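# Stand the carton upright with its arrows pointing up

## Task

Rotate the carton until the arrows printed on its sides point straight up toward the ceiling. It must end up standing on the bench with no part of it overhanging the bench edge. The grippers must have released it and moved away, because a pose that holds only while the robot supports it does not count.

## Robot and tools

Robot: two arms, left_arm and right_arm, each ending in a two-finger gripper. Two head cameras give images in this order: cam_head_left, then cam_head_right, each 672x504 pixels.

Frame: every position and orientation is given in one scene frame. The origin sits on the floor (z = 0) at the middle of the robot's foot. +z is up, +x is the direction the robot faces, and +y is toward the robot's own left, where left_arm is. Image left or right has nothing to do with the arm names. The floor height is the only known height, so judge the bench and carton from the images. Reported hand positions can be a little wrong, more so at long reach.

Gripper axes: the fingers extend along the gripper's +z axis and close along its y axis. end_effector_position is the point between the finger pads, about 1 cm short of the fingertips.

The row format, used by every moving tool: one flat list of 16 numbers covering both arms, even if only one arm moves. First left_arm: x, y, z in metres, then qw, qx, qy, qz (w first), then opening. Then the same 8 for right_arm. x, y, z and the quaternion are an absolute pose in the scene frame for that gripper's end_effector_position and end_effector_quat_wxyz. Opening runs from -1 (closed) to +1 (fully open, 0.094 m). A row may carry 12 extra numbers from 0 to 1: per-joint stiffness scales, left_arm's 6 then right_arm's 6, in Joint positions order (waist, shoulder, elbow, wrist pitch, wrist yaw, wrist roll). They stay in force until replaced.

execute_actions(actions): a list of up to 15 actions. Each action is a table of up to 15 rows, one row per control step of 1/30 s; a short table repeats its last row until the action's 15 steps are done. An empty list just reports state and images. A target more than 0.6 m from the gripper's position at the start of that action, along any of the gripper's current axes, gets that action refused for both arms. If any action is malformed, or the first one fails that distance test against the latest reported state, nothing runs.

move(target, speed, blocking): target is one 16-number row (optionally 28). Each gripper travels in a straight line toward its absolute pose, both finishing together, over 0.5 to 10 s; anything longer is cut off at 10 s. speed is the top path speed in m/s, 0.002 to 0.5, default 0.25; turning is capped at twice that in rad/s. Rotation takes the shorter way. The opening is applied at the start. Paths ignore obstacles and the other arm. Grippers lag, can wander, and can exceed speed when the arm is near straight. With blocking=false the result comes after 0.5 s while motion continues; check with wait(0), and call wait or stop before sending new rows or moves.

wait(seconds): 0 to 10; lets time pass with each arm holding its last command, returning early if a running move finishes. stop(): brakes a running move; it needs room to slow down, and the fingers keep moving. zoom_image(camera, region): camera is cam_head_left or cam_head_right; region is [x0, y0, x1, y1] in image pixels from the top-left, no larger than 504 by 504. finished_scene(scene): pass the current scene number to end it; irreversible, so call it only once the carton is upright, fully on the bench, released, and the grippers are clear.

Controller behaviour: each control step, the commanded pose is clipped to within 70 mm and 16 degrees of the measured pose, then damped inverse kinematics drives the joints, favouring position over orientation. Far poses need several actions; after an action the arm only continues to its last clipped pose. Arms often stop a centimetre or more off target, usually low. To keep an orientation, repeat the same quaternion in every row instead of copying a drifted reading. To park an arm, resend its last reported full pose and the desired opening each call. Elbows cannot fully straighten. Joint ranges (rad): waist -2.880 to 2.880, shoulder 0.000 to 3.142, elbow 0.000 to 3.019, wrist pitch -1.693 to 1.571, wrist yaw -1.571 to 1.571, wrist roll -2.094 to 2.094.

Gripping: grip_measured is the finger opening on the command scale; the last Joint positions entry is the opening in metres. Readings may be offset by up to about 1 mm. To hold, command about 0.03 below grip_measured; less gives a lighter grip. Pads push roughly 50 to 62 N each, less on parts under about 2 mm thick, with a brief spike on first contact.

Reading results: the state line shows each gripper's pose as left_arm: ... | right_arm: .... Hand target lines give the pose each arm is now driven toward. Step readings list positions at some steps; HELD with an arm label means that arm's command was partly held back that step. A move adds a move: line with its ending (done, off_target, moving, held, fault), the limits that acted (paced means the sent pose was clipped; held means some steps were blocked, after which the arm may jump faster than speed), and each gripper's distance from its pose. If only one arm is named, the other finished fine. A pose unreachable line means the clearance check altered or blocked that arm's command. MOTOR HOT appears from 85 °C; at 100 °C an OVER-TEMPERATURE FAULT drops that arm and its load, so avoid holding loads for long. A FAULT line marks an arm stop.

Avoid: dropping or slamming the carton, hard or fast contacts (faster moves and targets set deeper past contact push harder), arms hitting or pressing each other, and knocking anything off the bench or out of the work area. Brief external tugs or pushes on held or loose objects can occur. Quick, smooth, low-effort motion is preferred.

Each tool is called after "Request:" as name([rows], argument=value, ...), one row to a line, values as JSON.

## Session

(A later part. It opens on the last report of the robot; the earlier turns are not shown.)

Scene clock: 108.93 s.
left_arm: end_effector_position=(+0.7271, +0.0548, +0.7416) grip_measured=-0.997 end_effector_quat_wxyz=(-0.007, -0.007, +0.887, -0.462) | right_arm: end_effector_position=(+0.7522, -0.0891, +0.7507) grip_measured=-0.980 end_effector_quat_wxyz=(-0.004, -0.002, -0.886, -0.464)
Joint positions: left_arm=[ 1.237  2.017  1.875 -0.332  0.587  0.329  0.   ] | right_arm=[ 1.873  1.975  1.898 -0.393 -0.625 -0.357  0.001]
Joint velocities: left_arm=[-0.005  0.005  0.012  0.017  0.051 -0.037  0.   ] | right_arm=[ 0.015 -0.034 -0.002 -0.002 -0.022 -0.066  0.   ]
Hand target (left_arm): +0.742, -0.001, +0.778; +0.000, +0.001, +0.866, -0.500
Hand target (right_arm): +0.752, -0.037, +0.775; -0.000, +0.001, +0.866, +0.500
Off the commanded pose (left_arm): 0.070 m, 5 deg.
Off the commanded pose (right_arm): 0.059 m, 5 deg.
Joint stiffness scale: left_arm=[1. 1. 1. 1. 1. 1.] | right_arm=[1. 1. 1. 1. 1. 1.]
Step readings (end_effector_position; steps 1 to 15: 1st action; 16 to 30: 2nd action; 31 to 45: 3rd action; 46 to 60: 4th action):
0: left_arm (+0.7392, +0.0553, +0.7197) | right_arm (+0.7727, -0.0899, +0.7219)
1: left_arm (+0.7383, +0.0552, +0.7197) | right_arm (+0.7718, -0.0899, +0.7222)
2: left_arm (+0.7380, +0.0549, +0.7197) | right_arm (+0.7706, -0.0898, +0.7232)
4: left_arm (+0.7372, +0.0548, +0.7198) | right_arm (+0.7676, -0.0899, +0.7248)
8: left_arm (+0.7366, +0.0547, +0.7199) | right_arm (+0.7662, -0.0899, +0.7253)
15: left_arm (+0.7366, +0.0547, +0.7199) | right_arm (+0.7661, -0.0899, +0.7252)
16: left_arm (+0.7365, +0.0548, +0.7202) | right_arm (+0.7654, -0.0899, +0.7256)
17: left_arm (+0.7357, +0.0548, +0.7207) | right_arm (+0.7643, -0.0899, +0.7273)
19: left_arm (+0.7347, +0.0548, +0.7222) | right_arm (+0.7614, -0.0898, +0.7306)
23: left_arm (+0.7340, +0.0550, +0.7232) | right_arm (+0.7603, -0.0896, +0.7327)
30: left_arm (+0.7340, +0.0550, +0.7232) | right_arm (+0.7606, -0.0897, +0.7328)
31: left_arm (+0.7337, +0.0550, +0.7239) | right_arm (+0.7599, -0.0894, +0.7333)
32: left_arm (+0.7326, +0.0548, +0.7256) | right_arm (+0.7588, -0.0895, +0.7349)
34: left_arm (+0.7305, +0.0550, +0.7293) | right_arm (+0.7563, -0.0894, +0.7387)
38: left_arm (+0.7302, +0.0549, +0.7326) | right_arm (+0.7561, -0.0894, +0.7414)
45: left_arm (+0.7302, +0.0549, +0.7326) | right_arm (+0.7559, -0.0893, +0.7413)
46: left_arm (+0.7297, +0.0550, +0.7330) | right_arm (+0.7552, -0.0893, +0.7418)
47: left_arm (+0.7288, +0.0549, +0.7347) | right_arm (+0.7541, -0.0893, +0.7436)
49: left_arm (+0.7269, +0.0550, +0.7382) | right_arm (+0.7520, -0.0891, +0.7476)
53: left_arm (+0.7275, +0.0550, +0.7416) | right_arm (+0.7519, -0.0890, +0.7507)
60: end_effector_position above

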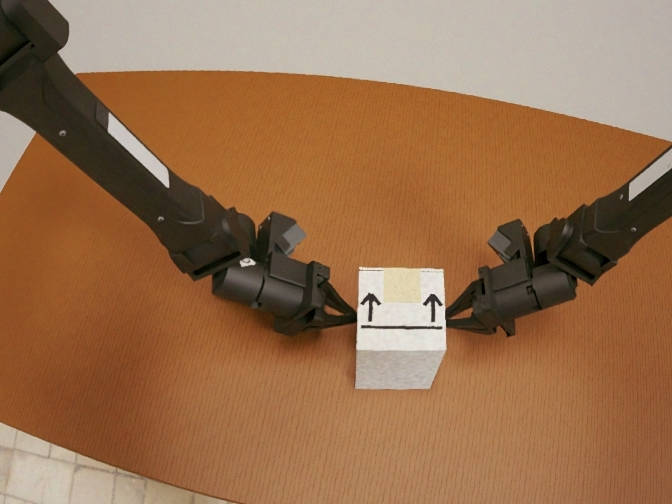

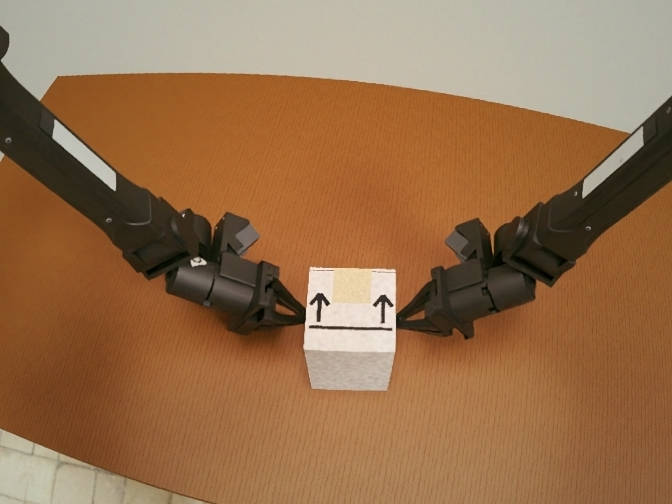

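Request:
move(target=[0.79,0.11,0.79,0,0,0.866,-0.5,-1,0.64,-0.14,0.78,0,0,0.866,0.5,-1], speed=0.15)

Request:
move(target=[0.79,-0.015,0.8,0,0,0.866,-0.5,-1,0.615,-0.04,0.78,0,0,0.866,0.5,-1], speed=0.15)

Scene clock: 116.00 s.
left_arm: end_effector_position=(+0.7824, +0.0929, +0.7882) grip_measured=-0.997 end_effector_quat_wxyz=(-0.006, -0.002, +0.862, -0.506) | right_arm: end_effector_position=(+0.6362, -0.1357, +0.7738) grip_measured=-0.980 end_effector_quat_wxyz=(+0.009, -0.007, -0.865, -0.501)
Joint positions: left_arm=[ 1.263  1.927  1.936 -0.541  0.703  0.383  0.   ] | right_arm=[ 1.748  1.906  1.587 -0.273 -0.802 -0.463  0.001]
Joint velocities: left_arm=[ 0.005 -0.015 -0.002 -0.012  0.051  0.022 -0.002] | right_arm=[-0.024 -0.024 -0.022 -0.007 -0.051  0.007 -0.001]
Hand target (left_arm): +0.790, +0.109, +0.790; +0.000, -0.000, +0.866, -0.500
Hand target (right_arm): +0.639, -0.139, +0.777; -0.000, -0.001, +0.866, +0.500
Off the commanded pose (left_arm): 0.019 m, 1 deg.
Off the commanded pose (right_arm): 0.008 m, 1 deg.
Joint stiffness scale: left_arm=[1. 1. 1. 1. 1. 1.] | right_arm=[1. 1. 1. 1. 1. 1.]
move: off_target (left_arm)

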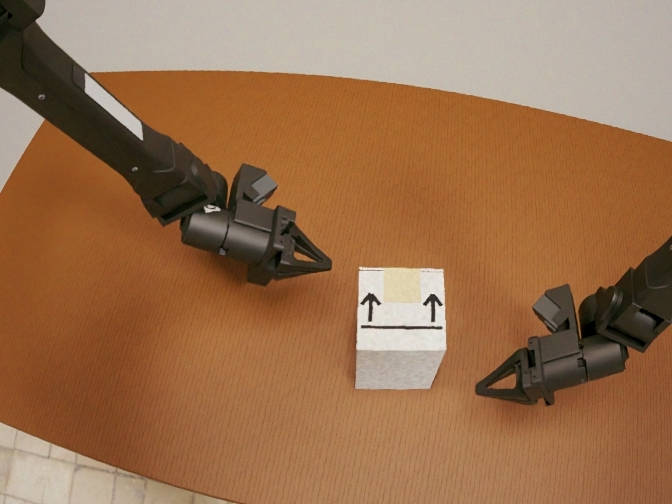

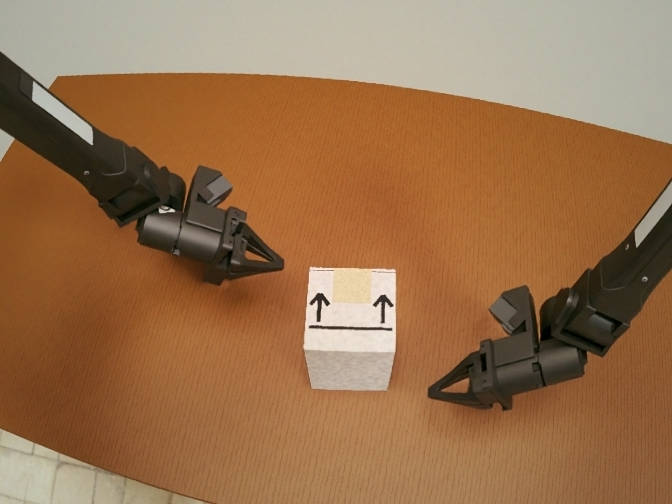

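Scene clock: 117.27 s.
left_arm: end_effector_position=(+0.7959, -0.0060, +0.8052) grip_measured=-0.997 end_effector_quat_wxyz=(+0.004, +0.004, +0.867, -0.499) | right_arm: end_effector_position=(+0.6268, -0.0426, +0.7779) grip_measured=-0.980 end_effector_quat_wxyz=(-0.009, +0.006, -0.866, -0.500)
Joint positions: left_arm=[ 1.114  1.967  1.93  -0.423  0.56   0.303  0.   ] | right_arm=[ 1.878  1.965  1.543 -0.082 -0.697 -0.394  0.001]
Joint velocities: left_arm=[ 0.005  0.015  0.051 -0.012  0.037  0.081 -0.001] | right_arm=[-0.015  0.005  0.007 -0.002 -0.022 -0.051 -0.001]
Hand target (left_arm): +0.790, -0.015, +0.799; -0.000, +0.001, +0.866, -0.499
Hand target (right_arm): +0.616, -0.040, +0.778; +0.000, +0.001, +0.866, +0.501
Off the commanded pose (left_arm): 0.012 m, 1 deg.
Off the commanded pose (right_arm): 0.012 m, 1 deg.
Joint stiffness scale: left_arm=[1. 1. 1. 1. 1. 1.] | right_arm=[1. 1. 1. 1. 1. 1.]
move: off_target (left_arm, right_arm)

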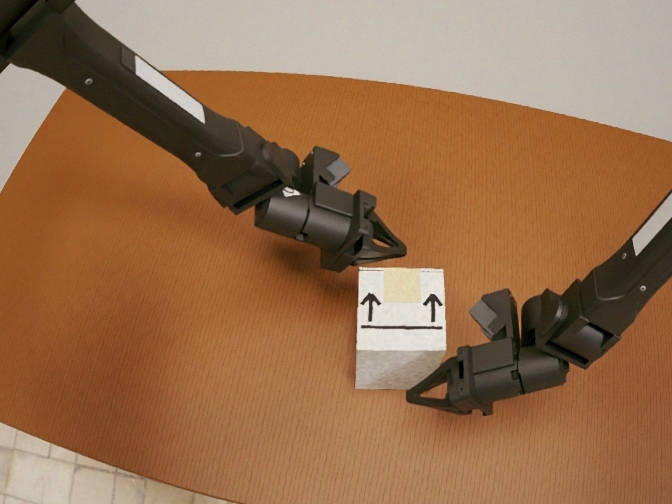

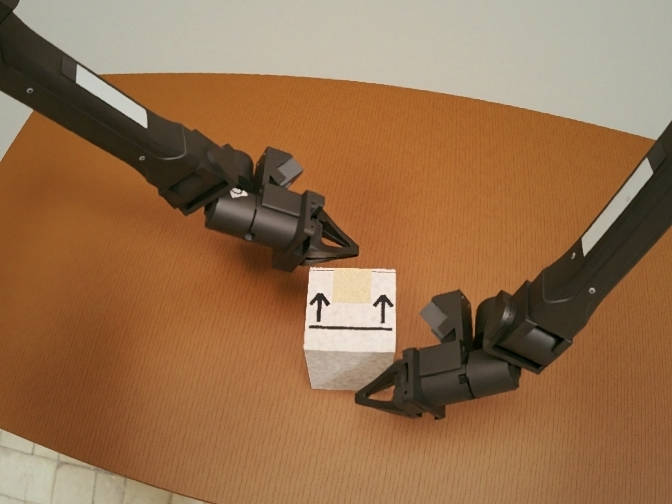

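Request:
move(target=[0.725,0.0,0.785,0,0,0.866,-0.5,-1,0.615,-0.04,0.77,0,0,0.866,0.5,-1], speed=0.04)

Scene clock: 120.97 s.
left_arm: end_effector_position=(+0.7603, -0.0170, +0.8082) grip_measured=-0.997 end_effector_quat_wxyz=(+0.025, +0.003, +0.858, -0.514) | right_arm: end_effector_position=(+0.6199, -0.0398, +0.7760) grip_measured=-0.980 end_effector_quat_wxyz=(-0.004, +0.005, -0.865, -0.501)
Joint positions: left_arm=[ 1.121  1.956  1.798 -0.273  0.611  0.311  0.   ] | right_arm=[ 1.878  1.976  1.543 -0.082 -0.697 -0.393  0.001]
Joint velocities: left_arm=[-0.005 -0.005 -0.012 -0.007  0.007 -0.037  0.001] | right_arm=[ 0.005 -0.005 -0.017 -0.017 -0.007 -0.037 -0.001]
Hand target (left_arm): +0.725, +0.000, +0.787; +0.000, -0.001, +0.866, -0.500
Hand target (right_arm): +0.615, -0.040, +0.770; +0.000, +0.000, +0.866, +0.500
Off the commanded pose (left_arm): 0.046 m, 3 deg.
Off the commanded pose (right_arm): 0.008 m, 1 deg.
Joint stiffness scale: left_arm=[1. 1. 1. 1. 1. 1.] | right_arm=[1. 1. 1. 1. 1. 1.]
move: off_target (left_arm)

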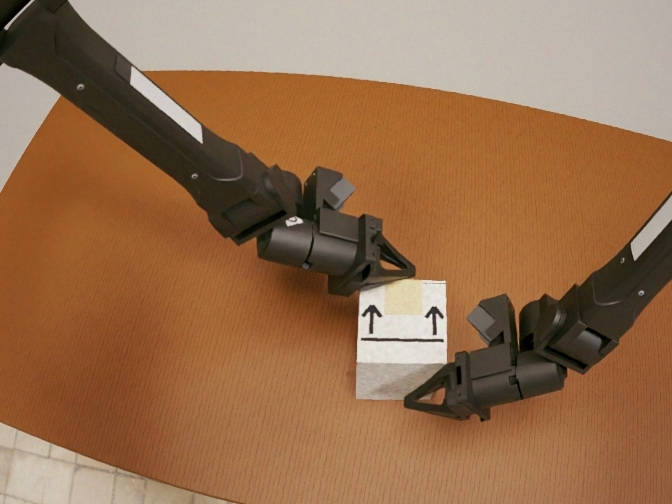

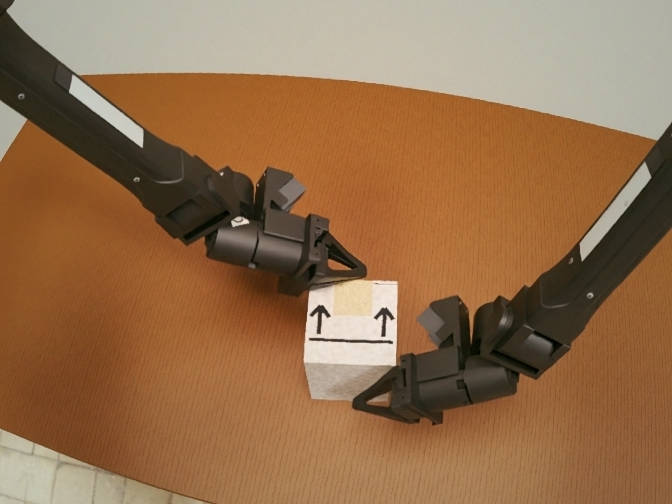

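Request:
move(target=[0.745,0.0,0.785,0,0,0.866,-0.5,-1,0.62,-0.05,0.705,0,0,0.866,0.5,-1], speed=0.1)

Request:
move(target=[0.69,0.0,0.795,0,0,0.866,-0.5,-1,0.66,-0.05,0.705,0,0,0.866,0.5,-1], speed=0.04)

Scene clock: 125.63 s.
left_arm: end_effector_position=(+0.7664, -0.0110, +0.8067) grip_measured=-0.997 end_effector_quat_wxyz=(+0.017, +0.002, +0.859, -0.512) | right_arm: end_effector_position=(+0.6287, -0.0484, +0.7105) grip_measured=-0.980 end_effector_quat_wxyz=(-0.005, -0.002, -0.866, -0.500)
Joint positions: left_arm=[ 1.125  1.956  1.826 -0.318  0.606  0.311  0.   ] | right_arm=[ 1.843  2.131  1.799 -0.186 -0.727 -0.397  0.001]
Joint velocities: left_arm=[-0.005 -0.015 -0.002 -0.027 -0.051  0.066 -0.001] | right_arm=[-0.005 -0.005 -0.012 -0.017  0.037 -0.125 -0.   ]
Hand target (left_arm): +0.745, +0.001, +0.787; -0.000, -0.000, +0.866, -0.501
Hand target (right_arm): +0.621, -0.051, +0.706; +0.000, -0.000, +0.866, +0.500
Off the commanded pose (left_arm): 0.032 m, 2 deg.
Off the commanded pose (right_arm): 0.010 m, 1 deg.
Joint stiffness scale: left_arm=[1. 1. 1. 1. 1. 1.] | right_arm=[1. 1. 1. 1. 1. 1.]
move: off_target (left_arm)

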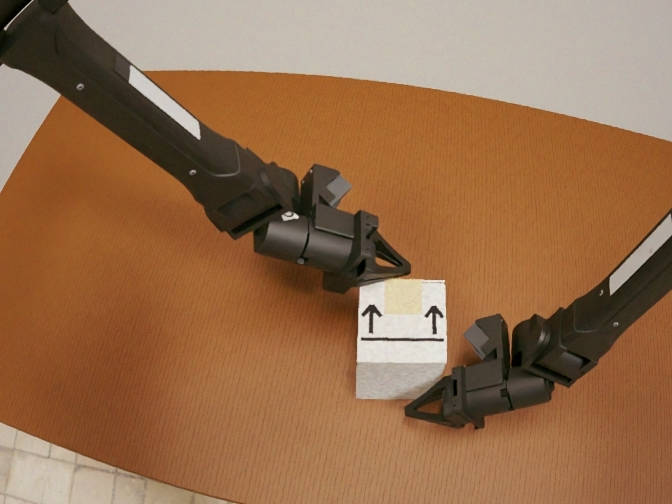

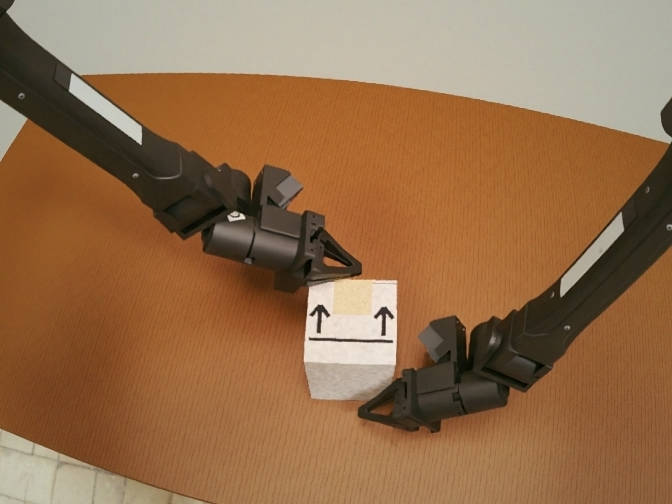

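Scene clock: 127.90 s.
left_arm: end_effector_position=(+0.7078, -0.0187, +0.8140) grip_measured=-0.997 end_effector_quat_wxyz=(+0.009, +0.002, +0.857, -0.515) | right_arm: end_effector_position=(+0.6397, -0.0527, +0.7051) grip_measured=-0.980 end_effector_quat_wxyz=(+0.016, -0.006, -0.866, -0.500)
Joint positions: left_arm=[ 1.133  1.935  1.655 -0.188  0.615  0.317  0.   ] | right_arm=[ 1.842  2.142  1.87  -0.287 -0.715 -0.397  0.001]
Joint velocities: left_arm=[ 0.005 -0.005 -0.027  0.002 -0.007 -0.007  0.   ] | right_arm=[-0.015  0.015  0.002 -0.002 -0.022 -0.007 -0.   ]
Hand target (left_arm): +0.690, +0.000, +0.797; -0.000, -0.000, +0.866, -0.500
Hand target (right_arm): +0.660, -0.051, +0.707; -0.000, +0.000, +0.866, +0.500
Off the commanded pose (left_arm): 0.032 m, 2 deg.
Off the commanded pose (right_arm): 0.020 m, 2 deg.
Joint stiffness scale: left_arm=[1. 1. 1. 1. 1. 1.] | right_arm=[1. 1. 1. 1. 1. 1.]
move: off_target (left_arm, right_arm)

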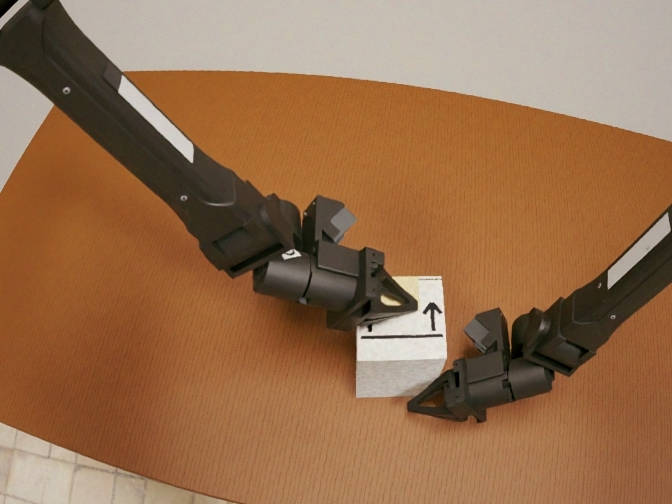

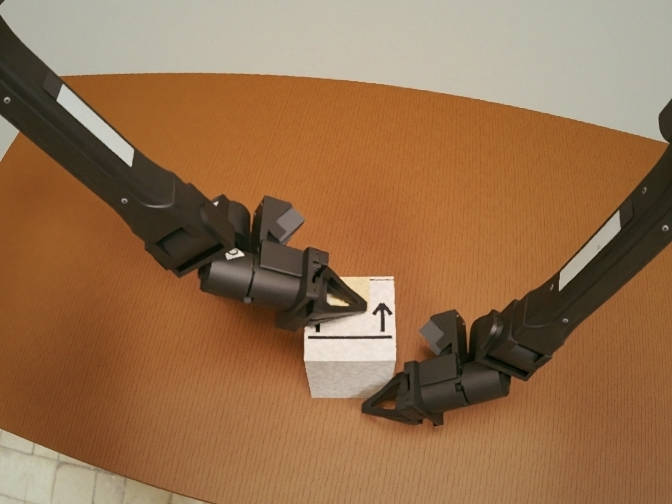

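Request:
move(target=[0.785,0.03,0.82,0,0,0.866,-0.5,-1,0.635,-0.065,0.695,0,0,0.866,0.5,-1], speed=0.12)

Request:
move(target=[0.775,0.02,0.755,0,0,0.866,-0.5,-1,0.66,-0.065,0.695,0,0,0.866,0.5,-1], speed=0.1)

Request:
move(target=[0.69,0.02,0.775,0,0,0.866,-0.5,-1,0.67,-0.065,0.695,0,0,0.866,0.5,-1], speed=0.04)

Scene clock: 131.90 s.
left_arm: end_effector_position=(+0.7794, +0.0098, +0.8233) grip_measured=-0.997 end_effector_quat_wxyz=(-0.002, +0.002, +0.859, -0.511) | right_arm: end_effector_position=(+0.6420, -0.0603, +0.7033) grip_measured=-0.980 end_effector_quat_wxyz=(+0.005, -0.004, -0.864, -0.504)
Joint positions: left_arm=[ 1.135  1.903  1.823 -0.407  0.603  0.317  0.   ] | right_arm=[ 1.83   2.143  1.874 -0.277 -0.741 -0.409  0.001]
Joint velocities: left_arm=[-0.015 -0.005 -0.007 -0.007  0.037  0.007 -0.   ] | right_arm=[-0.005 -0.005 -0.002 -0.002 -0.022  0.022 -0.001]
Hand target (left_arm): +0.785, +0.030, +0.820; -0.000, -0.000, +0.866, -0.500
Hand target (right_arm): +0.635, -0.065, +0.695; -0.000, -0.000, +0.866, +0.500
Off the commanded pose (left_arm): 0.021 m, 2 deg.
Off the commanded pose (right_arm): 0.012 m, 1 deg.
Joint stiffness scale: left_arm=[1. 1. 1. 1. 1. 1.] | right_arm=[1. 1. 1. 1. 1. 1.]
move: off_target (left_arm, right_arm)

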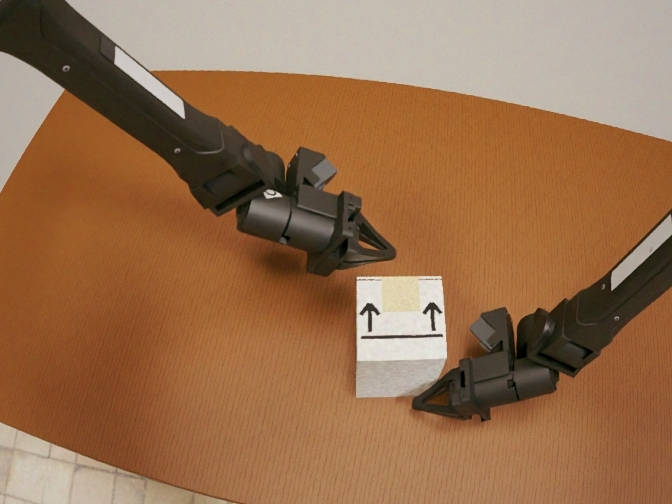

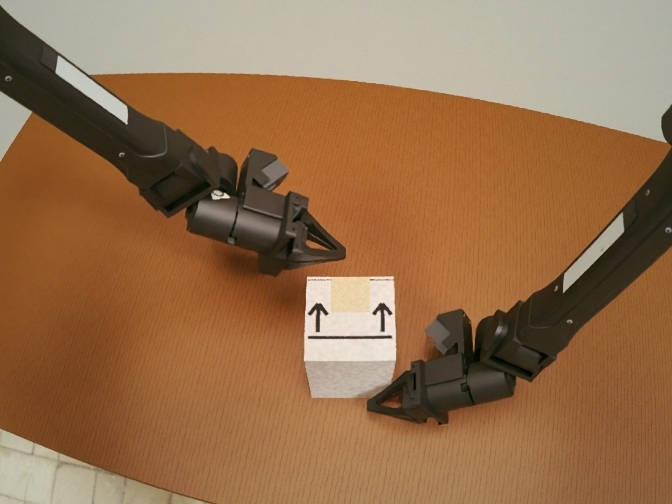

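Scene clock: 133.17 s.
left_arm: end_effector_position=(+0.7902, +0.0178, +0.7675) grip_measured=-0.997 end_effector_quat_wxyz=(+0.010, -0.000, +0.865, -0.502) | right_arm: end_effector_position=(+0.6543, -0.0642, +0.6971) grip_measured=-0.980 end_effector_quat_wxyz=(+0.005, -0.003, -0.866, -0.501)
Joint positions: left_arm=[ 1.171  2.043  2.037 -0.457  0.623  0.326  0.   ] | right_arm=[ 1.83   2.156  1.927 -0.316 -0.735 -0.409  0.001]
Joint velocities: left_arm=[-0.005  0.005 -0.022  0.012  0.007  0.022 -0.001] | right_arm=[-0.015 -0.005  0.002 -0.017 -0.037  0.022 -0.001]
Hand target (left_arm): +0.775, +0.021, +0.755; +0.000, -0.001, +0.866, -0.500
Hand target (right_arm): +0.660, -0.065, +0.696; -0.000, -0.000, +0.866, +0.500
Off the commanded pose (left_arm): 0.020 m, 1 deg.
Off the commanded pose (right_arm): 0.006 m, 1 deg.
Joint stiffness scale: left_arm=[1. 1. 1. 1. 1. 1.] | right_arm=[1. 1. 1. 1. 1. 1.]
move: off_target (left_arm)

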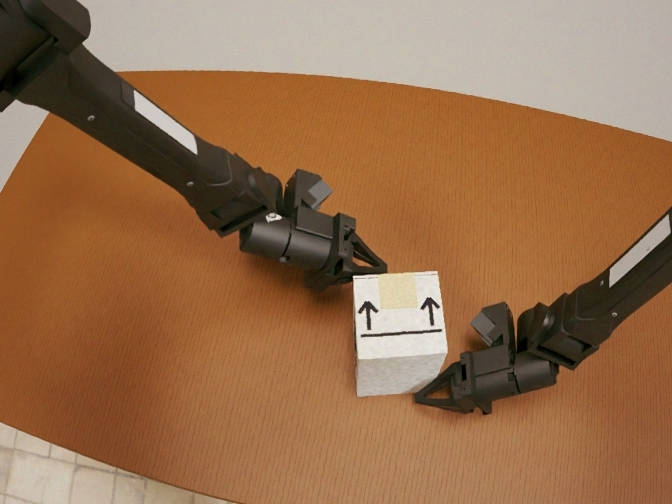

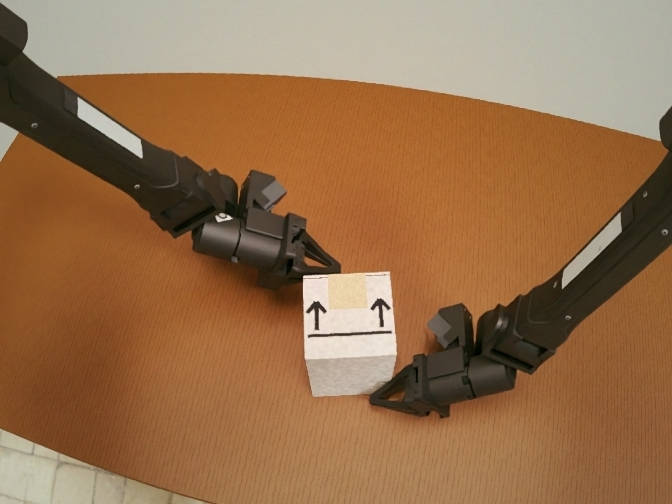

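Scene clock: 135.90 s.
left_arm: end_effector_position=(+0.7332, +0.0203, +0.7842) grip_measured=-0.997 end_effector_quat_wxyz=(+0.034, +0.004, +0.867, -0.498) | right_arm: end_effector_position=(+0.6575, -0.0689, +0.6948) grip_measured=-0.980 end_effector_quat_wxyz=(+0.011, -0.004, -0.867, -0.498)
Joint positions: left_arm=[ 1.188  1.958  1.748 -0.211  0.642  0.337  0.   ] | right_arm=[ 1.826  2.158  1.947 -0.343 -0.728 -0.409  0.001]
Joint velocities: left_arm=[ 0.005 -0.024 -0.007  0.012 -0.007 -0.007 -0.002] | right_arm=[-0.005 -0.015  0.007  0.012 -0.007  0.066 -0.001]
Hand target (left_arm): +0.691, +0.020, +0.777; -0.000, -0.000, +0.866, -0.500
Hand target (right_arm): +0.670, -0.065, +0.696; -0.000, +0.000, +0.866, +0.500
Off the commanded pose (left_arm): 0.044 m, 4 deg.
Off the commanded pose (right_arm): 0.013 m, 1 deg.
Joint stiffness scale: left_arm=[1. 1. 1. 1. 1. 1.] | right_arm=[1. 1. 1. 1. 1. 1.]
move: off_target (left_arm, right_arm)

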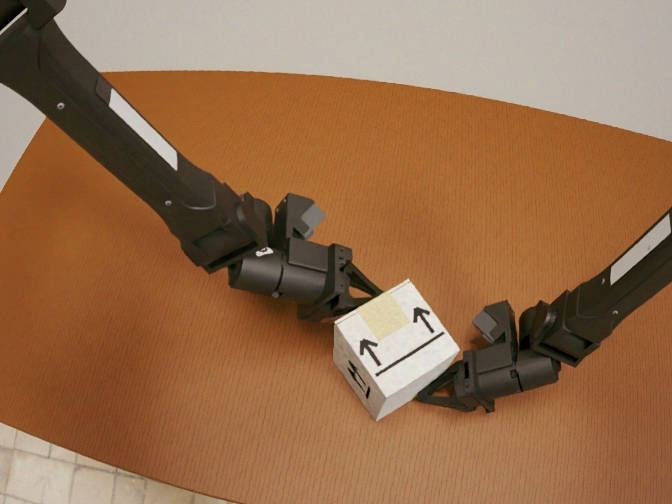

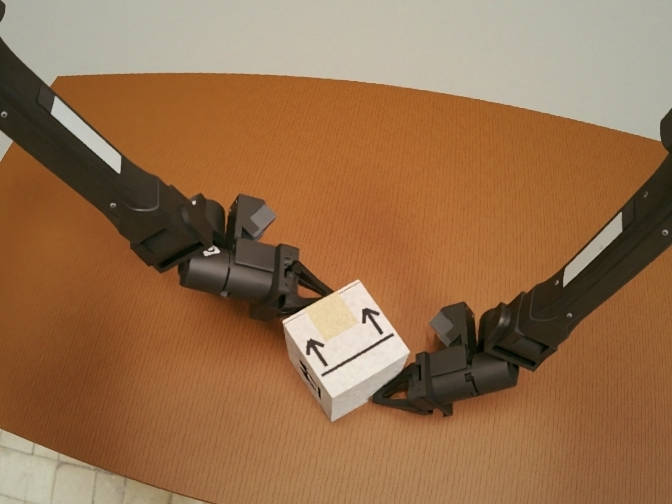

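Request:
move(target=[0.67,0.03,0.765,0,0,0.866,-0.5,-1,0.7,-0.075,0.7,0,0,0.866,0.5,-1], speed=0.05)

Scene clock: 140.70 s.
left_arm: end_effector_position=(+0.7260, +0.0409, +0.7757) grip_measured=-0.997 end_effector_quat_wxyz=(+0.044, +0.006, +0.869, -0.494) | right_arm: end_effector_position=(+0.6645, -0.0754, +0.6952) grip_measured=-0.980 end_effector_quat_wxyz=(+0.029, -0.008, -0.867, -0.498)
Joint positions: left_arm=[ 1.223  1.955  1.733 -0.187  0.67   0.355  0.   ] | right_arm=[ 1.822  2.158  1.987 -0.419 -0.722 -0.409  0.001]
Joint velocities: left_arm=[-0.005  0.005  0.002 -0.002 -0.007 -0.051 -0.001] | right_arm=[ 0.005 -0.024  0.012 -0.017 -0.037  0.037 -0.001]
Hand target (left_arm): +0.671, +0.031, +0.768; +0.000, -0.000, +0.866, -0.501
Hand target (right_arm): +0.699, -0.076, +0.702; +0.000, +0.000, +0.866, +0.500
Off the commanded pose (left_arm): 0.058 m, 5 deg.
Off the commanded pose (right_arm): 0.036 m, 3 deg.
Joint stiffness scale: left_arm=[1. 1. 1. 1. 1. 1.] | right_arm=[1. 1. 1. 1. 1. 1.]
move: off_target (left_arm, right_arm)

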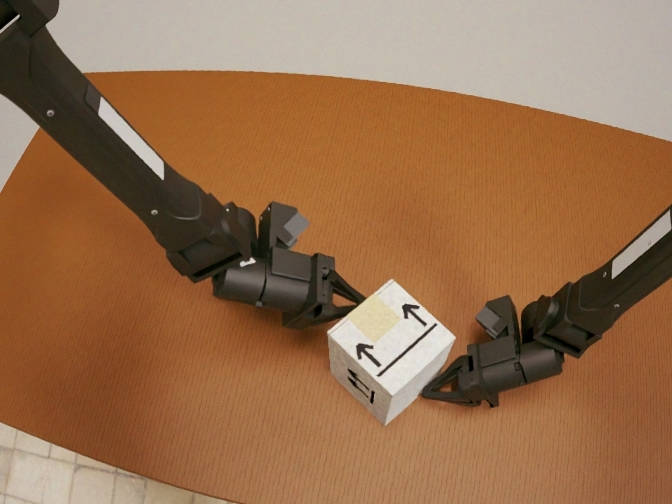

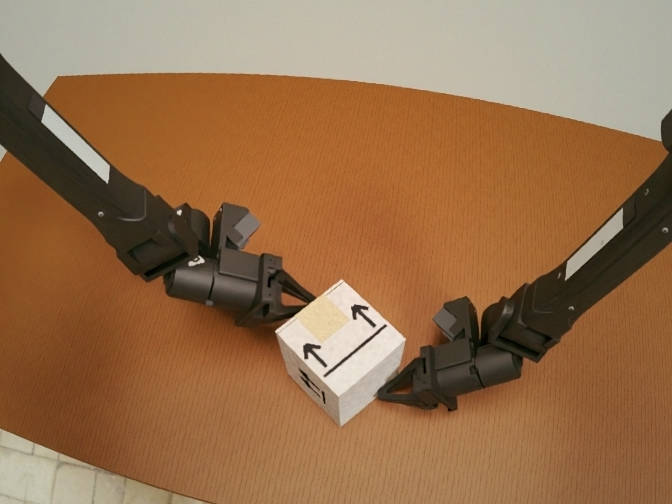

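Request:
execute_actions([
  [[0.665,0.035,0.76,0,0,0.866,-0.5,-1,0.71,-0.075,0.7,0,0,0.866,0.5,-1]],
  [[0.655,0.04,0.76,0,0,0.866,-0.5,-1,0.718,-0.075,0.7,0,0,0.866,0.5,-1]],
  [[0.648,0.04,0.76,0,0,0.866,-0.5,-1,0.725,-0.075,0.7,0,0,0.866,0.5,-1]],
  [[0.645,0.04,0.76,0,0,0.866,-0.5,-1,0.728,-0.075,0.7,0,0,0.866,0.5,-1]],
])

Scene clock: 145.80 s.
left_arm: end_effector_position=(+0.6838, +0.0595, +0.7665) grip_measured=-0.997 end_effector_quat_wxyz=(+0.026, +0.003, +0.872, -0.489) | right_arm: end_effector_position=(+0.7199, -0.0938, +0.6911) grip_measured=-0.980 end_effector_quat_wxyz=(-0.000, -0.000, -0.873, -0.487)
Joint positions: left_arm=[ 1.266  1.958  1.666 -0.162  0.686  0.375  0.   ] | right_arm=[ 1.822  2.161  2.114 -0.477 -0.716 -0.409  0.001]
Joint velocities: left_arm=[-0.005  0.005 -0.012 -0.012  0.007 -0.037 -0.001] | right_arm=[-0.015 -0.024  0.017 -0.002  0.007  0.037  0.   ]
Hand target (left_arm): +0.645, +0.041, +0.762; -0.000, +0.000, +0.866, -0.500
Hand target (right_arm): +0.728, -0.075, +0.700; +0.000, +0.000, +0.866, +0.500
Off the commanded pose (left_arm): 0.044 m, 3 deg.
Off the commanded pose (right_arm): 0.022 m, 2 deg.
Joint stiffness scale: left_arm=[1. 1. 1. 1. 1. 1.] | right_arm=[1. 1. 1. 1. 1. 1.]
Step readings (end_effector_position; steps 1 to 15: 1st action; 16 to 30: 2nd action; 31 to 45: 3rd action; 46 to 60: 4th action):
0: left_arm (+0.7260, +0.0409, +0.7757) | right_arm (+0.6645, -0.0754, +0.6952)
1: left_arm (+0.7260, +0.0413, +0.7757) | right_arm (+0.6652, -0.0757, +0.6953)
2: left_arm (+0.7259, +0.0418, +0.7757) | right_arm (+0.6655, -0.0759, +0.6950)
4: left_arm (+0.7248, +0.0437, +0.7750) | right_arm (+0.6678, -0.0767, +0.6948)
8: left_arm (+0.7225, +0.0484, +0.7725) | right_arm (+0.6732, -0.0790, +0.6940)
15: left_arm (+0.7200, +0.0517, +0.7708) | right_arm (+0.6777, -0.0806, +0.6933)
16: left_arm (+0.7191, +0.0519, +0.7707) | right_arm (+0.6787, -0.0810, +0.6933)
17: left_arm (+0.7182, +0.0523, +0.7706) | right_arm (+0.6792, -0.0813, +0.6932)
19: left_arm (+0.7152, +0.0544, +0.7699) | right_arm (+0.6816, -0.0825, +0.6930)
23: left_arm (+0.7069, +0.0595, +0.7673) | right_arm (+0.6890, -0.0854, +0.6920)
30: left_arm (+0.6983, +0.0620, +0.7662) | right_arm (+0.6980, -0.0881, +0.6912)
31: left_arm (+0.6975, +0.0620, +0.7661) | right_arm (+0.6991, -0.0884, +0.6913)
32: left_arm (+0.6971, +0.0619, +0.7661) | right_arm (+0.6999, -0.0887, +0.6913)
34: left_arm (+0.6954, +0.0617, +0.7662) | right_arm (+0.7031, -0.0898, +0.6912)
38: left_arm (+0.6903, +0.0612, +0.7666) | right_arm (+0.7109, -0.0922, +0.6907)
45: left_arm (+0.6857, +0.0601, +0.7665) | right_arm (+0.7141, -0.0932, +0.6906)
46: left_arm (+0.6855, +0.0600, +0.7666) | right_arm (+0.7147, -0.0934, +0.6907)
47: left_arm (+0.6853, +0.0600, +0.7666) | right_arm (+0.7152, -0.0935, +0.6908)
49: left_arm (+0.6853, +0.0600, +0.7665) | right_arm (+0.7167, -0.0937, +0.6909)
53: left_arm (+0.6842, +0.0597, +0.7666) | right_arm (+0.7196, -0.0940, +0.6910)
60: end_effector_position above

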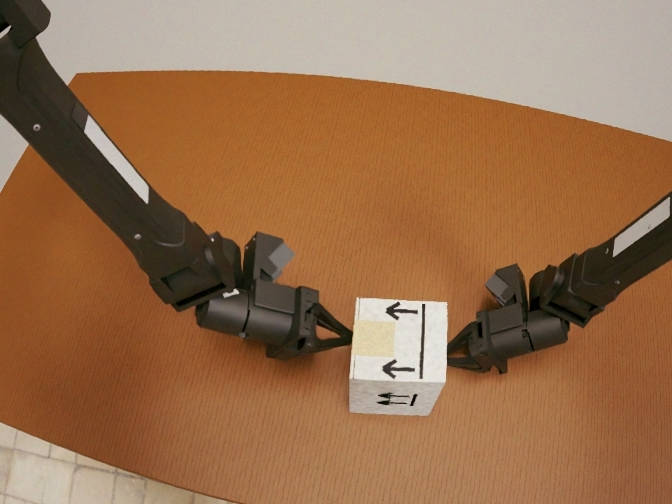

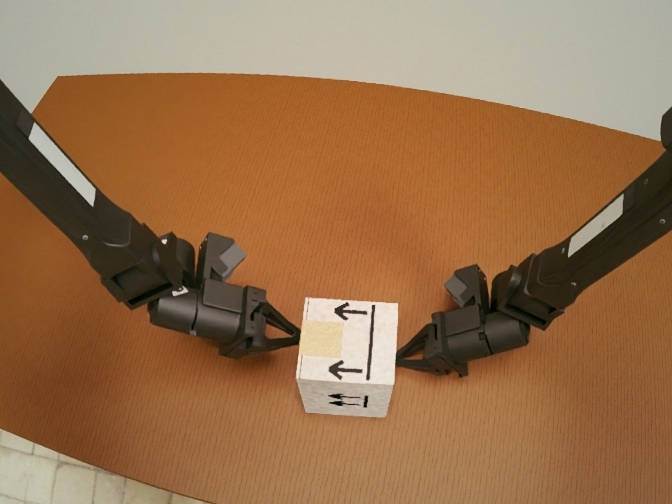

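Request:
execute_actions([
  [[0.665,0.02,0.78,0,0,0.866,-0.5,-1,0.715,-0.07,0.695,0,0,0.866,0.5,-1]],
  [[0.67,0.005,0.79,0,0,0.866,-0.5,-1,0.715,-0.065,0.695,0,0,0.866,0.5,-1]],
  [[0.67,-0.005,0.8,0,0,0.866,-0.5,-1,0.715,-0.065,0.695,0,0,0.866,0.5,-1]],
  [[0.67,-0.015,0.808,0,0,0.866,-0.5,-1,0.715,-0.065,0.695,0,0,0.866,0.5,-1]],
])

Scene clock: 149.97 s.
left_arm: end_effector_position=(+0.6712, +0.0273, +0.7878) grip_measured=-0.997 end_effector_quat_wxyz=(+0.003, -0.003, +0.880, -0.475) | right_arm: end_effector_position=(+0.7210, -0.0988, +0.6878) grip_measured=-0.980 end_effector_quat_wxyz=(-0.005, +0.001, -0.877, -0.481)
Joint positions: left_arm=[ 1.207  1.927  1.579 -0.115  0.592  0.325  0.   ] | right_arm=[ 1.817  2.16   2.114 -0.464 -0.709 -0.409  0.001]
Joint velocities: left_arm=[-0.044 -0.005  0.017 -0.002 -0.037  0.037  0.001] | right_arm=[-0.005  0.015 -0.002 -0.002 -0.051 -0.007 -0.001]
Hand target (left_arm): +0.670, -0.013, +0.808; +0.000, +0.001, +0.866, -0.500
Hand target (right_arm): +0.715, -0.065, +0.695; -0.000, +0.000, +0.866, +0.500
Off the commanded pose (left_arm): 0.047 m, 3 deg.
Off the commanded pose (right_arm): 0.035 m, 3 deg.
Joint stiffness scale: left_arm=[1. 1. 1. 1. 1. 1.] | right_arm=[1. 1. 1. 1. 1. 1.]
Step readings (end_effector_position; steps 1 to 15: 1st action; 16 to 30: 2nd action; 31 to 45: 3rd action; 46 to 60: 4th action):
0: left_arm (+0.6838, +0.0595, +0.7665) | right_arm (+0.7199, -0.0938, +0.6911)
1: left_arm (+0.6819, +0.0602, +0.7648) | right_arm (+0.7199, -0.0938, +0.6911)
2: left_arm (+0.6805, +0.0593, +0.7642) | right_arm (+0.7199, -0.0938, +0.6911)
4: left_arm (+0.6776, +0.0581, +0.7643) | right_arm (+0.7201, -0.0938, +0.6910)
8: left_arm (+0.6742, +0.0576, +0.7645) | right_arm (+0.7206, -0.0939, +0.6909)
15: left_arm (+0.6742, +0.0576, +0.7644) | right_arm (+0.7206, -0.0939, +0.6909)
16: left_arm (+0.6732, +0.0572, +0.7638) | right_arm (+0.7207, -0.0939, +0.6908)
17: left_arm (+0.6726, +0.0565, +0.7636) | right_arm (+0.7209, -0.0940, +0.6907)
19: left_arm (+0.6720, +0.0559, +0.7640) | right_arm (+0.7210, -0.0942, +0.6904)
23: left_arm (+0.6721, +0.0562, +0.7637) | right_arm (+0.7210, -0.0942, +0.6904)
30: left_arm (+0.6722, +0.0562, +0.7637) | right_arm (+0.7210, -0.0942, +0.6904)
31: left_arm (+0.6717, +0.0563, +0.7636) | right_arm (+0.7210, -0.0942, +0.6904)
32: left_arm (+0.6711, +0.0556, +0.7642) | right_arm (+0.7210, -0.0942, +0.6904)
34: left_arm (+0.6700, +0.0532, +0.7670) | right_arm (+0.7210, -0.0942, +0.6903)
38: left_arm (+0.6699, +0.0480, +0.7719) | right_arm (+0.7210, -0.0953, +0.6896)
45: left_arm (+0.6700, +0.0460, +0.7736) | right_arm (+0.7211, -0.0957, +0.6894)
46: left_arm (+0.6699, +0.0458, +0.7737) | right_arm (+0.7211, -0.0957, +0.6894)
47: left_arm (+0.6698, +0.0462, +0.7737) | right_arm (+0.7211, -0.0957, +0.6894)
49: left_arm (+0.6699, +0.0438, +0.7756) | right_arm (+0.7211, -0.0957, +0.6894)
53: left_arm (+0.6703, +0.0370, +0.7810) | right_arm (+0.7212, -0.0971, +0.6888)
60: end_effector_position above

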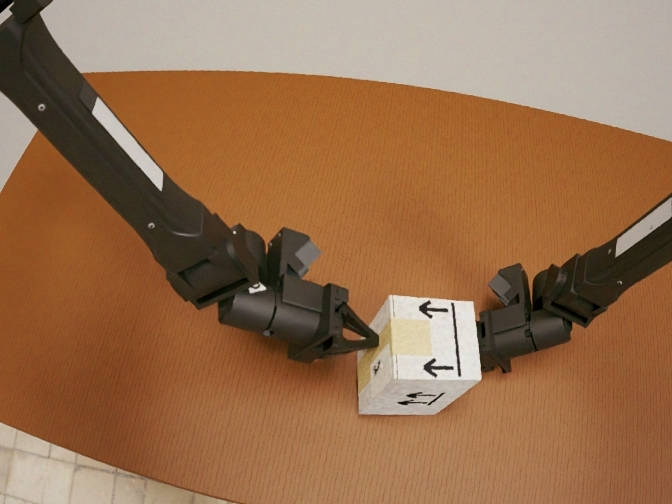

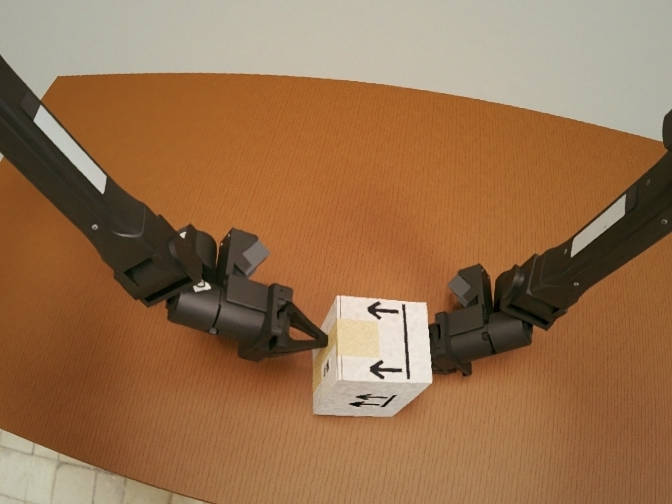

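Tipping. Continue, easing the right back gradually.

Request:
execute_actions([
  [[0.672,-0.025,0.81,0,0,0.866,-0.5,-1,0.715,-0.085,0.697,0,0,0.866,0.5,-1]],
  [[0.672,-0.035,0.81,0,0,0.866,-0.5,-1,0.715,-0.1,0.698,0,0,0.866,0.5,-1]],
  [[0.672,-0.045,0.81,0,0,0.866,-0.5,-1,0.715,-0.115,0.698,0,0,0.866,0.5,-1]],
])

Scene clock: 153.10 s.
left_arm: end_effector_position=(+0.6832, -0.0139, +0.8060) grip_measured=-0.997 end_effector_quat_wxyz=(+0.007, -0.001, +0.874, -0.486) | right_arm: end_effector_position=(+0.7139, -0.1173, +0.6910) grip_measured=-0.980 end_effector_quat_wxyz=(-0.003, -0.003, -0.870, -0.494)
Joint positions: left_arm=[ 1.14   1.932  1.582 -0.097  0.557  0.301  0.   ] | right_arm=[ 1.786  2.15   2.102 -0.49  -0.763 -0.429  0.001]
Joint velocities: left_arm=[-0.005  0.005 -0.007 -0.002 -0.037 -0.11   0.   ] | right_arm=[-0.005 -0.015 -0.017 -0.007 -0.11  -0.037 -0.001]
Hand target (left_arm): +0.672, -0.044, +0.811; +0.000, +0.001, +0.866, -0.500
Hand target (right_arm): +0.715, -0.115, +0.698; +0.000, +0.000, +0.866, +0.500
Off the commanded pose (left_arm): 0.033 m, 2 deg.
Off the commanded pose (right_arm): 0.007 m, 1 deg.
Joint stiffness scale: left_arm=[1. 1. 1. 1. 1. 1.] | right_arm=[1. 1. 1. 1. 1. 1.]
Step readings (end_effector_position; steps 1 to 15: 1st action; 16 to 30: 2nd action; 31 to 45: 3rd action):
0: left_arm (+0.6716, +0.0225, +0.7905) | right_arm (+0.7214, -0.0996, +0.6875)
1: left_arm (+0.6717, +0.0222, +0.7905) | right_arm (+0.7218, -0.1008, +0.6877)
2: left_arm (+0.6720, +0.0219, +0.7904) | right_arm (+0.7220, -0.1011, +0.6883)
4: left_arm (+0.6727, +0.0195, +0.7917) | right_arm (+0.7217, -0.1021, +0.6883)
8: left_arm (+0.6747, +0.0111, +0.7962) | right_arm (+0.7215, -0.1036, +0.6879)
15: left_arm (+0.6777, +0.0001, +0.8022) | right_arm (+0.7213, -0.1055, +0.6873)
16: left_arm (+0.6781, -0.0006, +0.8023) | right_arm (+0.7214, -0.1065, +0.6874)
17: left_arm (+0.6783, -0.0012, +0.8025) | right_arm (+0.7209, -0.1069, +0.6881)
19: left_arm (+0.6792, -0.0031, +0.8032) | right_arm (+0.7195, -0.1081, +0.6894)
23: left_arm (+0.6801, -0.0052, +0.8039) | right_arm (+0.7181, -0.1091, +0.6895)
30: left_arm (+0.6802, -0.0052, +0.8039) | right_arm (+0.7181, -0.1091, +0.6895)
31: left_arm (+0.6804, -0.0055, +0.8038) | right_arm (+0.7180, -0.1097, +0.6899)
32: left_arm (+0.6806, -0.0058, +0.8038) | right_arm (+0.7176, -0.1106, +0.6908)
34: left_arm (+0.6816, -0.0081, +0.8044) | right_arm (+0.7161, -0.1126, +0.6920)
38: left_arm (+0.6832, -0.0127, +0.8057) | right_arm (+0.7141, -0.1161, +0.6913)
45: end_effector_position above

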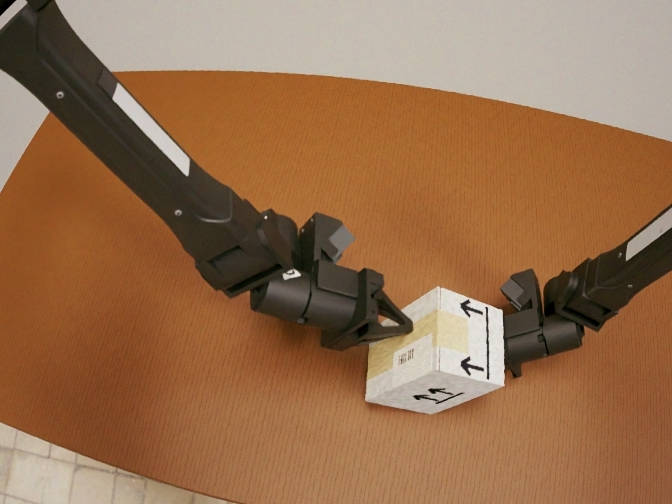

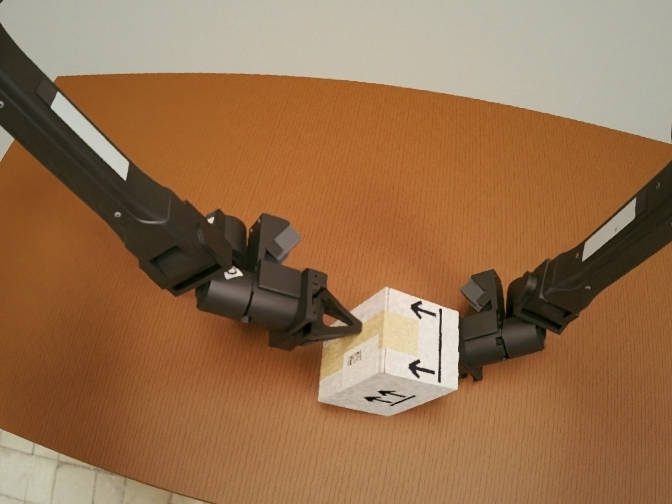

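Past balance and resting on the right gripper. Withdraw it slowly.

Request:
move(target=[0.675,-0.04,0.815,0,0,0.866,-0.5,-1,0.715,-0.235,0.695,0,0,0.866,0.5,-1], speed=0.035)

Request:
move(target=[0.65,0.15,0.87,0,0,0.866,-0.5,-1,0.68,-0.33,0.78,0,0,0.866,0.5,-1])

Scene clock: 158.63 s.
left_arm: end_effector_position=(+0.6842, -0.0179, +0.8085) grip_measured=-0.997 end_effector_quat_wxyz=(+0.008, +0.000, +0.873, -0.488) | right_arm: end_effector_position=(+0.7035, -0.2253, +0.6927) grip_measured=-0.980 end_effector_quat_wxyz=(+0.007, -0.006, -0.865, -0.502)
Joint positions: left_arm=[ 1.134  1.932  1.582 -0.097  0.557  0.301  0.   ] | right_arm=[ 1.641  2.136  2.178 -0.704 -0.892 -0.561  0.001]
Joint velocities: left_arm=[-0.005  0.005 -0.012 -0.007  0.037  0.007  0.   ] | right_arm=[-0.015 -0.015 -0.007 -0.007 -0.081  0.081  0.002]
Hand target (left_arm): +0.675, -0.040, +0.815; +0.000, +0.001, +0.866, -0.500
Hand target (right_arm): +0.714, -0.234, +0.697; -0.000, -0.001, +0.866, +0.499
Off the commanded pose (left_arm): 0.025 m, 2 deg.
Off the commanded pose (right_arm): 0.015 m, 1 deg.
Joint stiffness scale: left_arm=[1. 1. 1. 1. 1. 1.] | right_arm=[1. 1. 1. 1. 1. 1.]
move: off_target (left_arm, right_arm)

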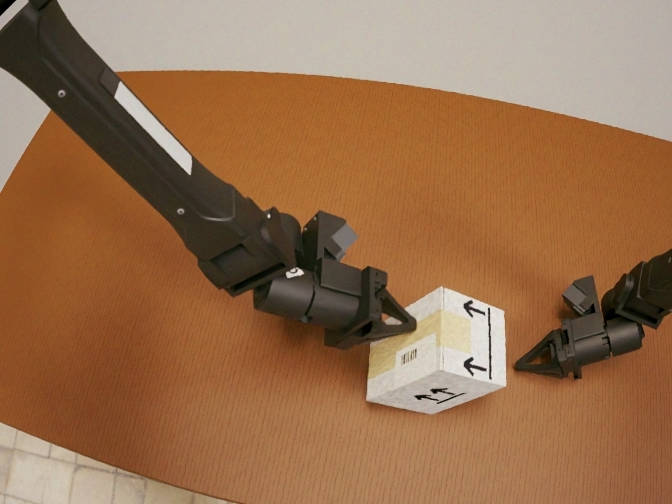

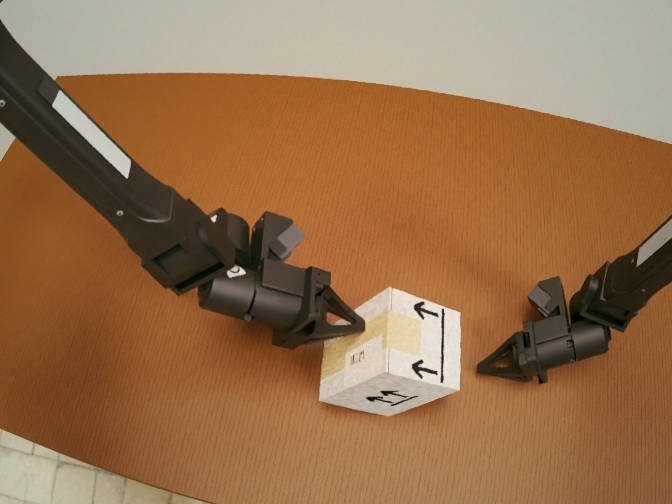

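Scene clock: 159.93 s.
left_arm: end_effector_position=(+0.6511, +0.1478, +0.8671) grip_measured=-0.997 end_effector_quat_wxyz=(+0.001, -0.004, +0.867, -0.498) | right_arm: end_effector_position=(+0.6841, -0.3358, +0.7789) grip_measured=-0.980 end_effector_quat_wxyz=(-0.004, +0.001, -0.871, -0.492)
Joint positions: left_arm=[ 1.378  1.655  1.315 -0.22   0.79   0.45   0.   ] | right_arm=[ 1.479  1.881  1.873 -0.759 -1.004 -0.73   0.001]
Joint velocities: left_arm=[ 0.005 -0.005 -0.012  0.012  0.022 -0.007 -0.   ] | right_arm=[-0.015  0.005 -0.002  0.002 -0.007  0.037  0.001]
Hand target (left_arm): +0.650, +0.148, +0.873; +0.000, -0.002, +0.866, -0.501
Hand target (right_arm): +0.679, -0.329, +0.780; -0.000, -0.001, +0.867, +0.499
Off the commanded pose (left_arm): 0.004 m, 1 deg.
Off the commanded pose (right_arm): 0.007 m, 1 deg.
Joint stiffness scale: left_arm=[1. 1. 1. 1. 1. 1.] | right_arm=[1. 1. 1. 1. 1. 1.]
move: done

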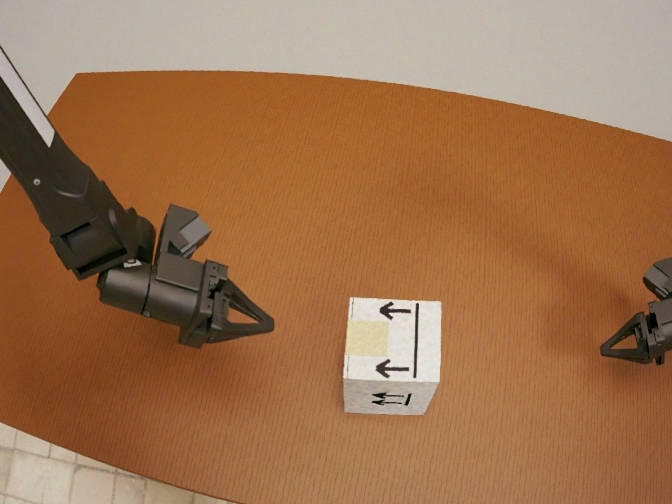

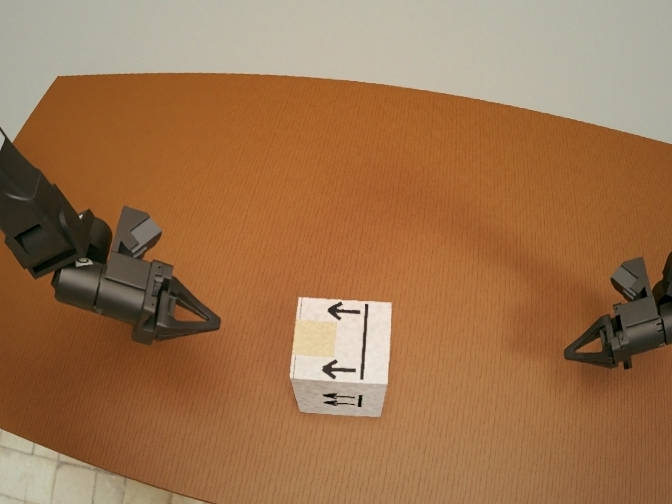

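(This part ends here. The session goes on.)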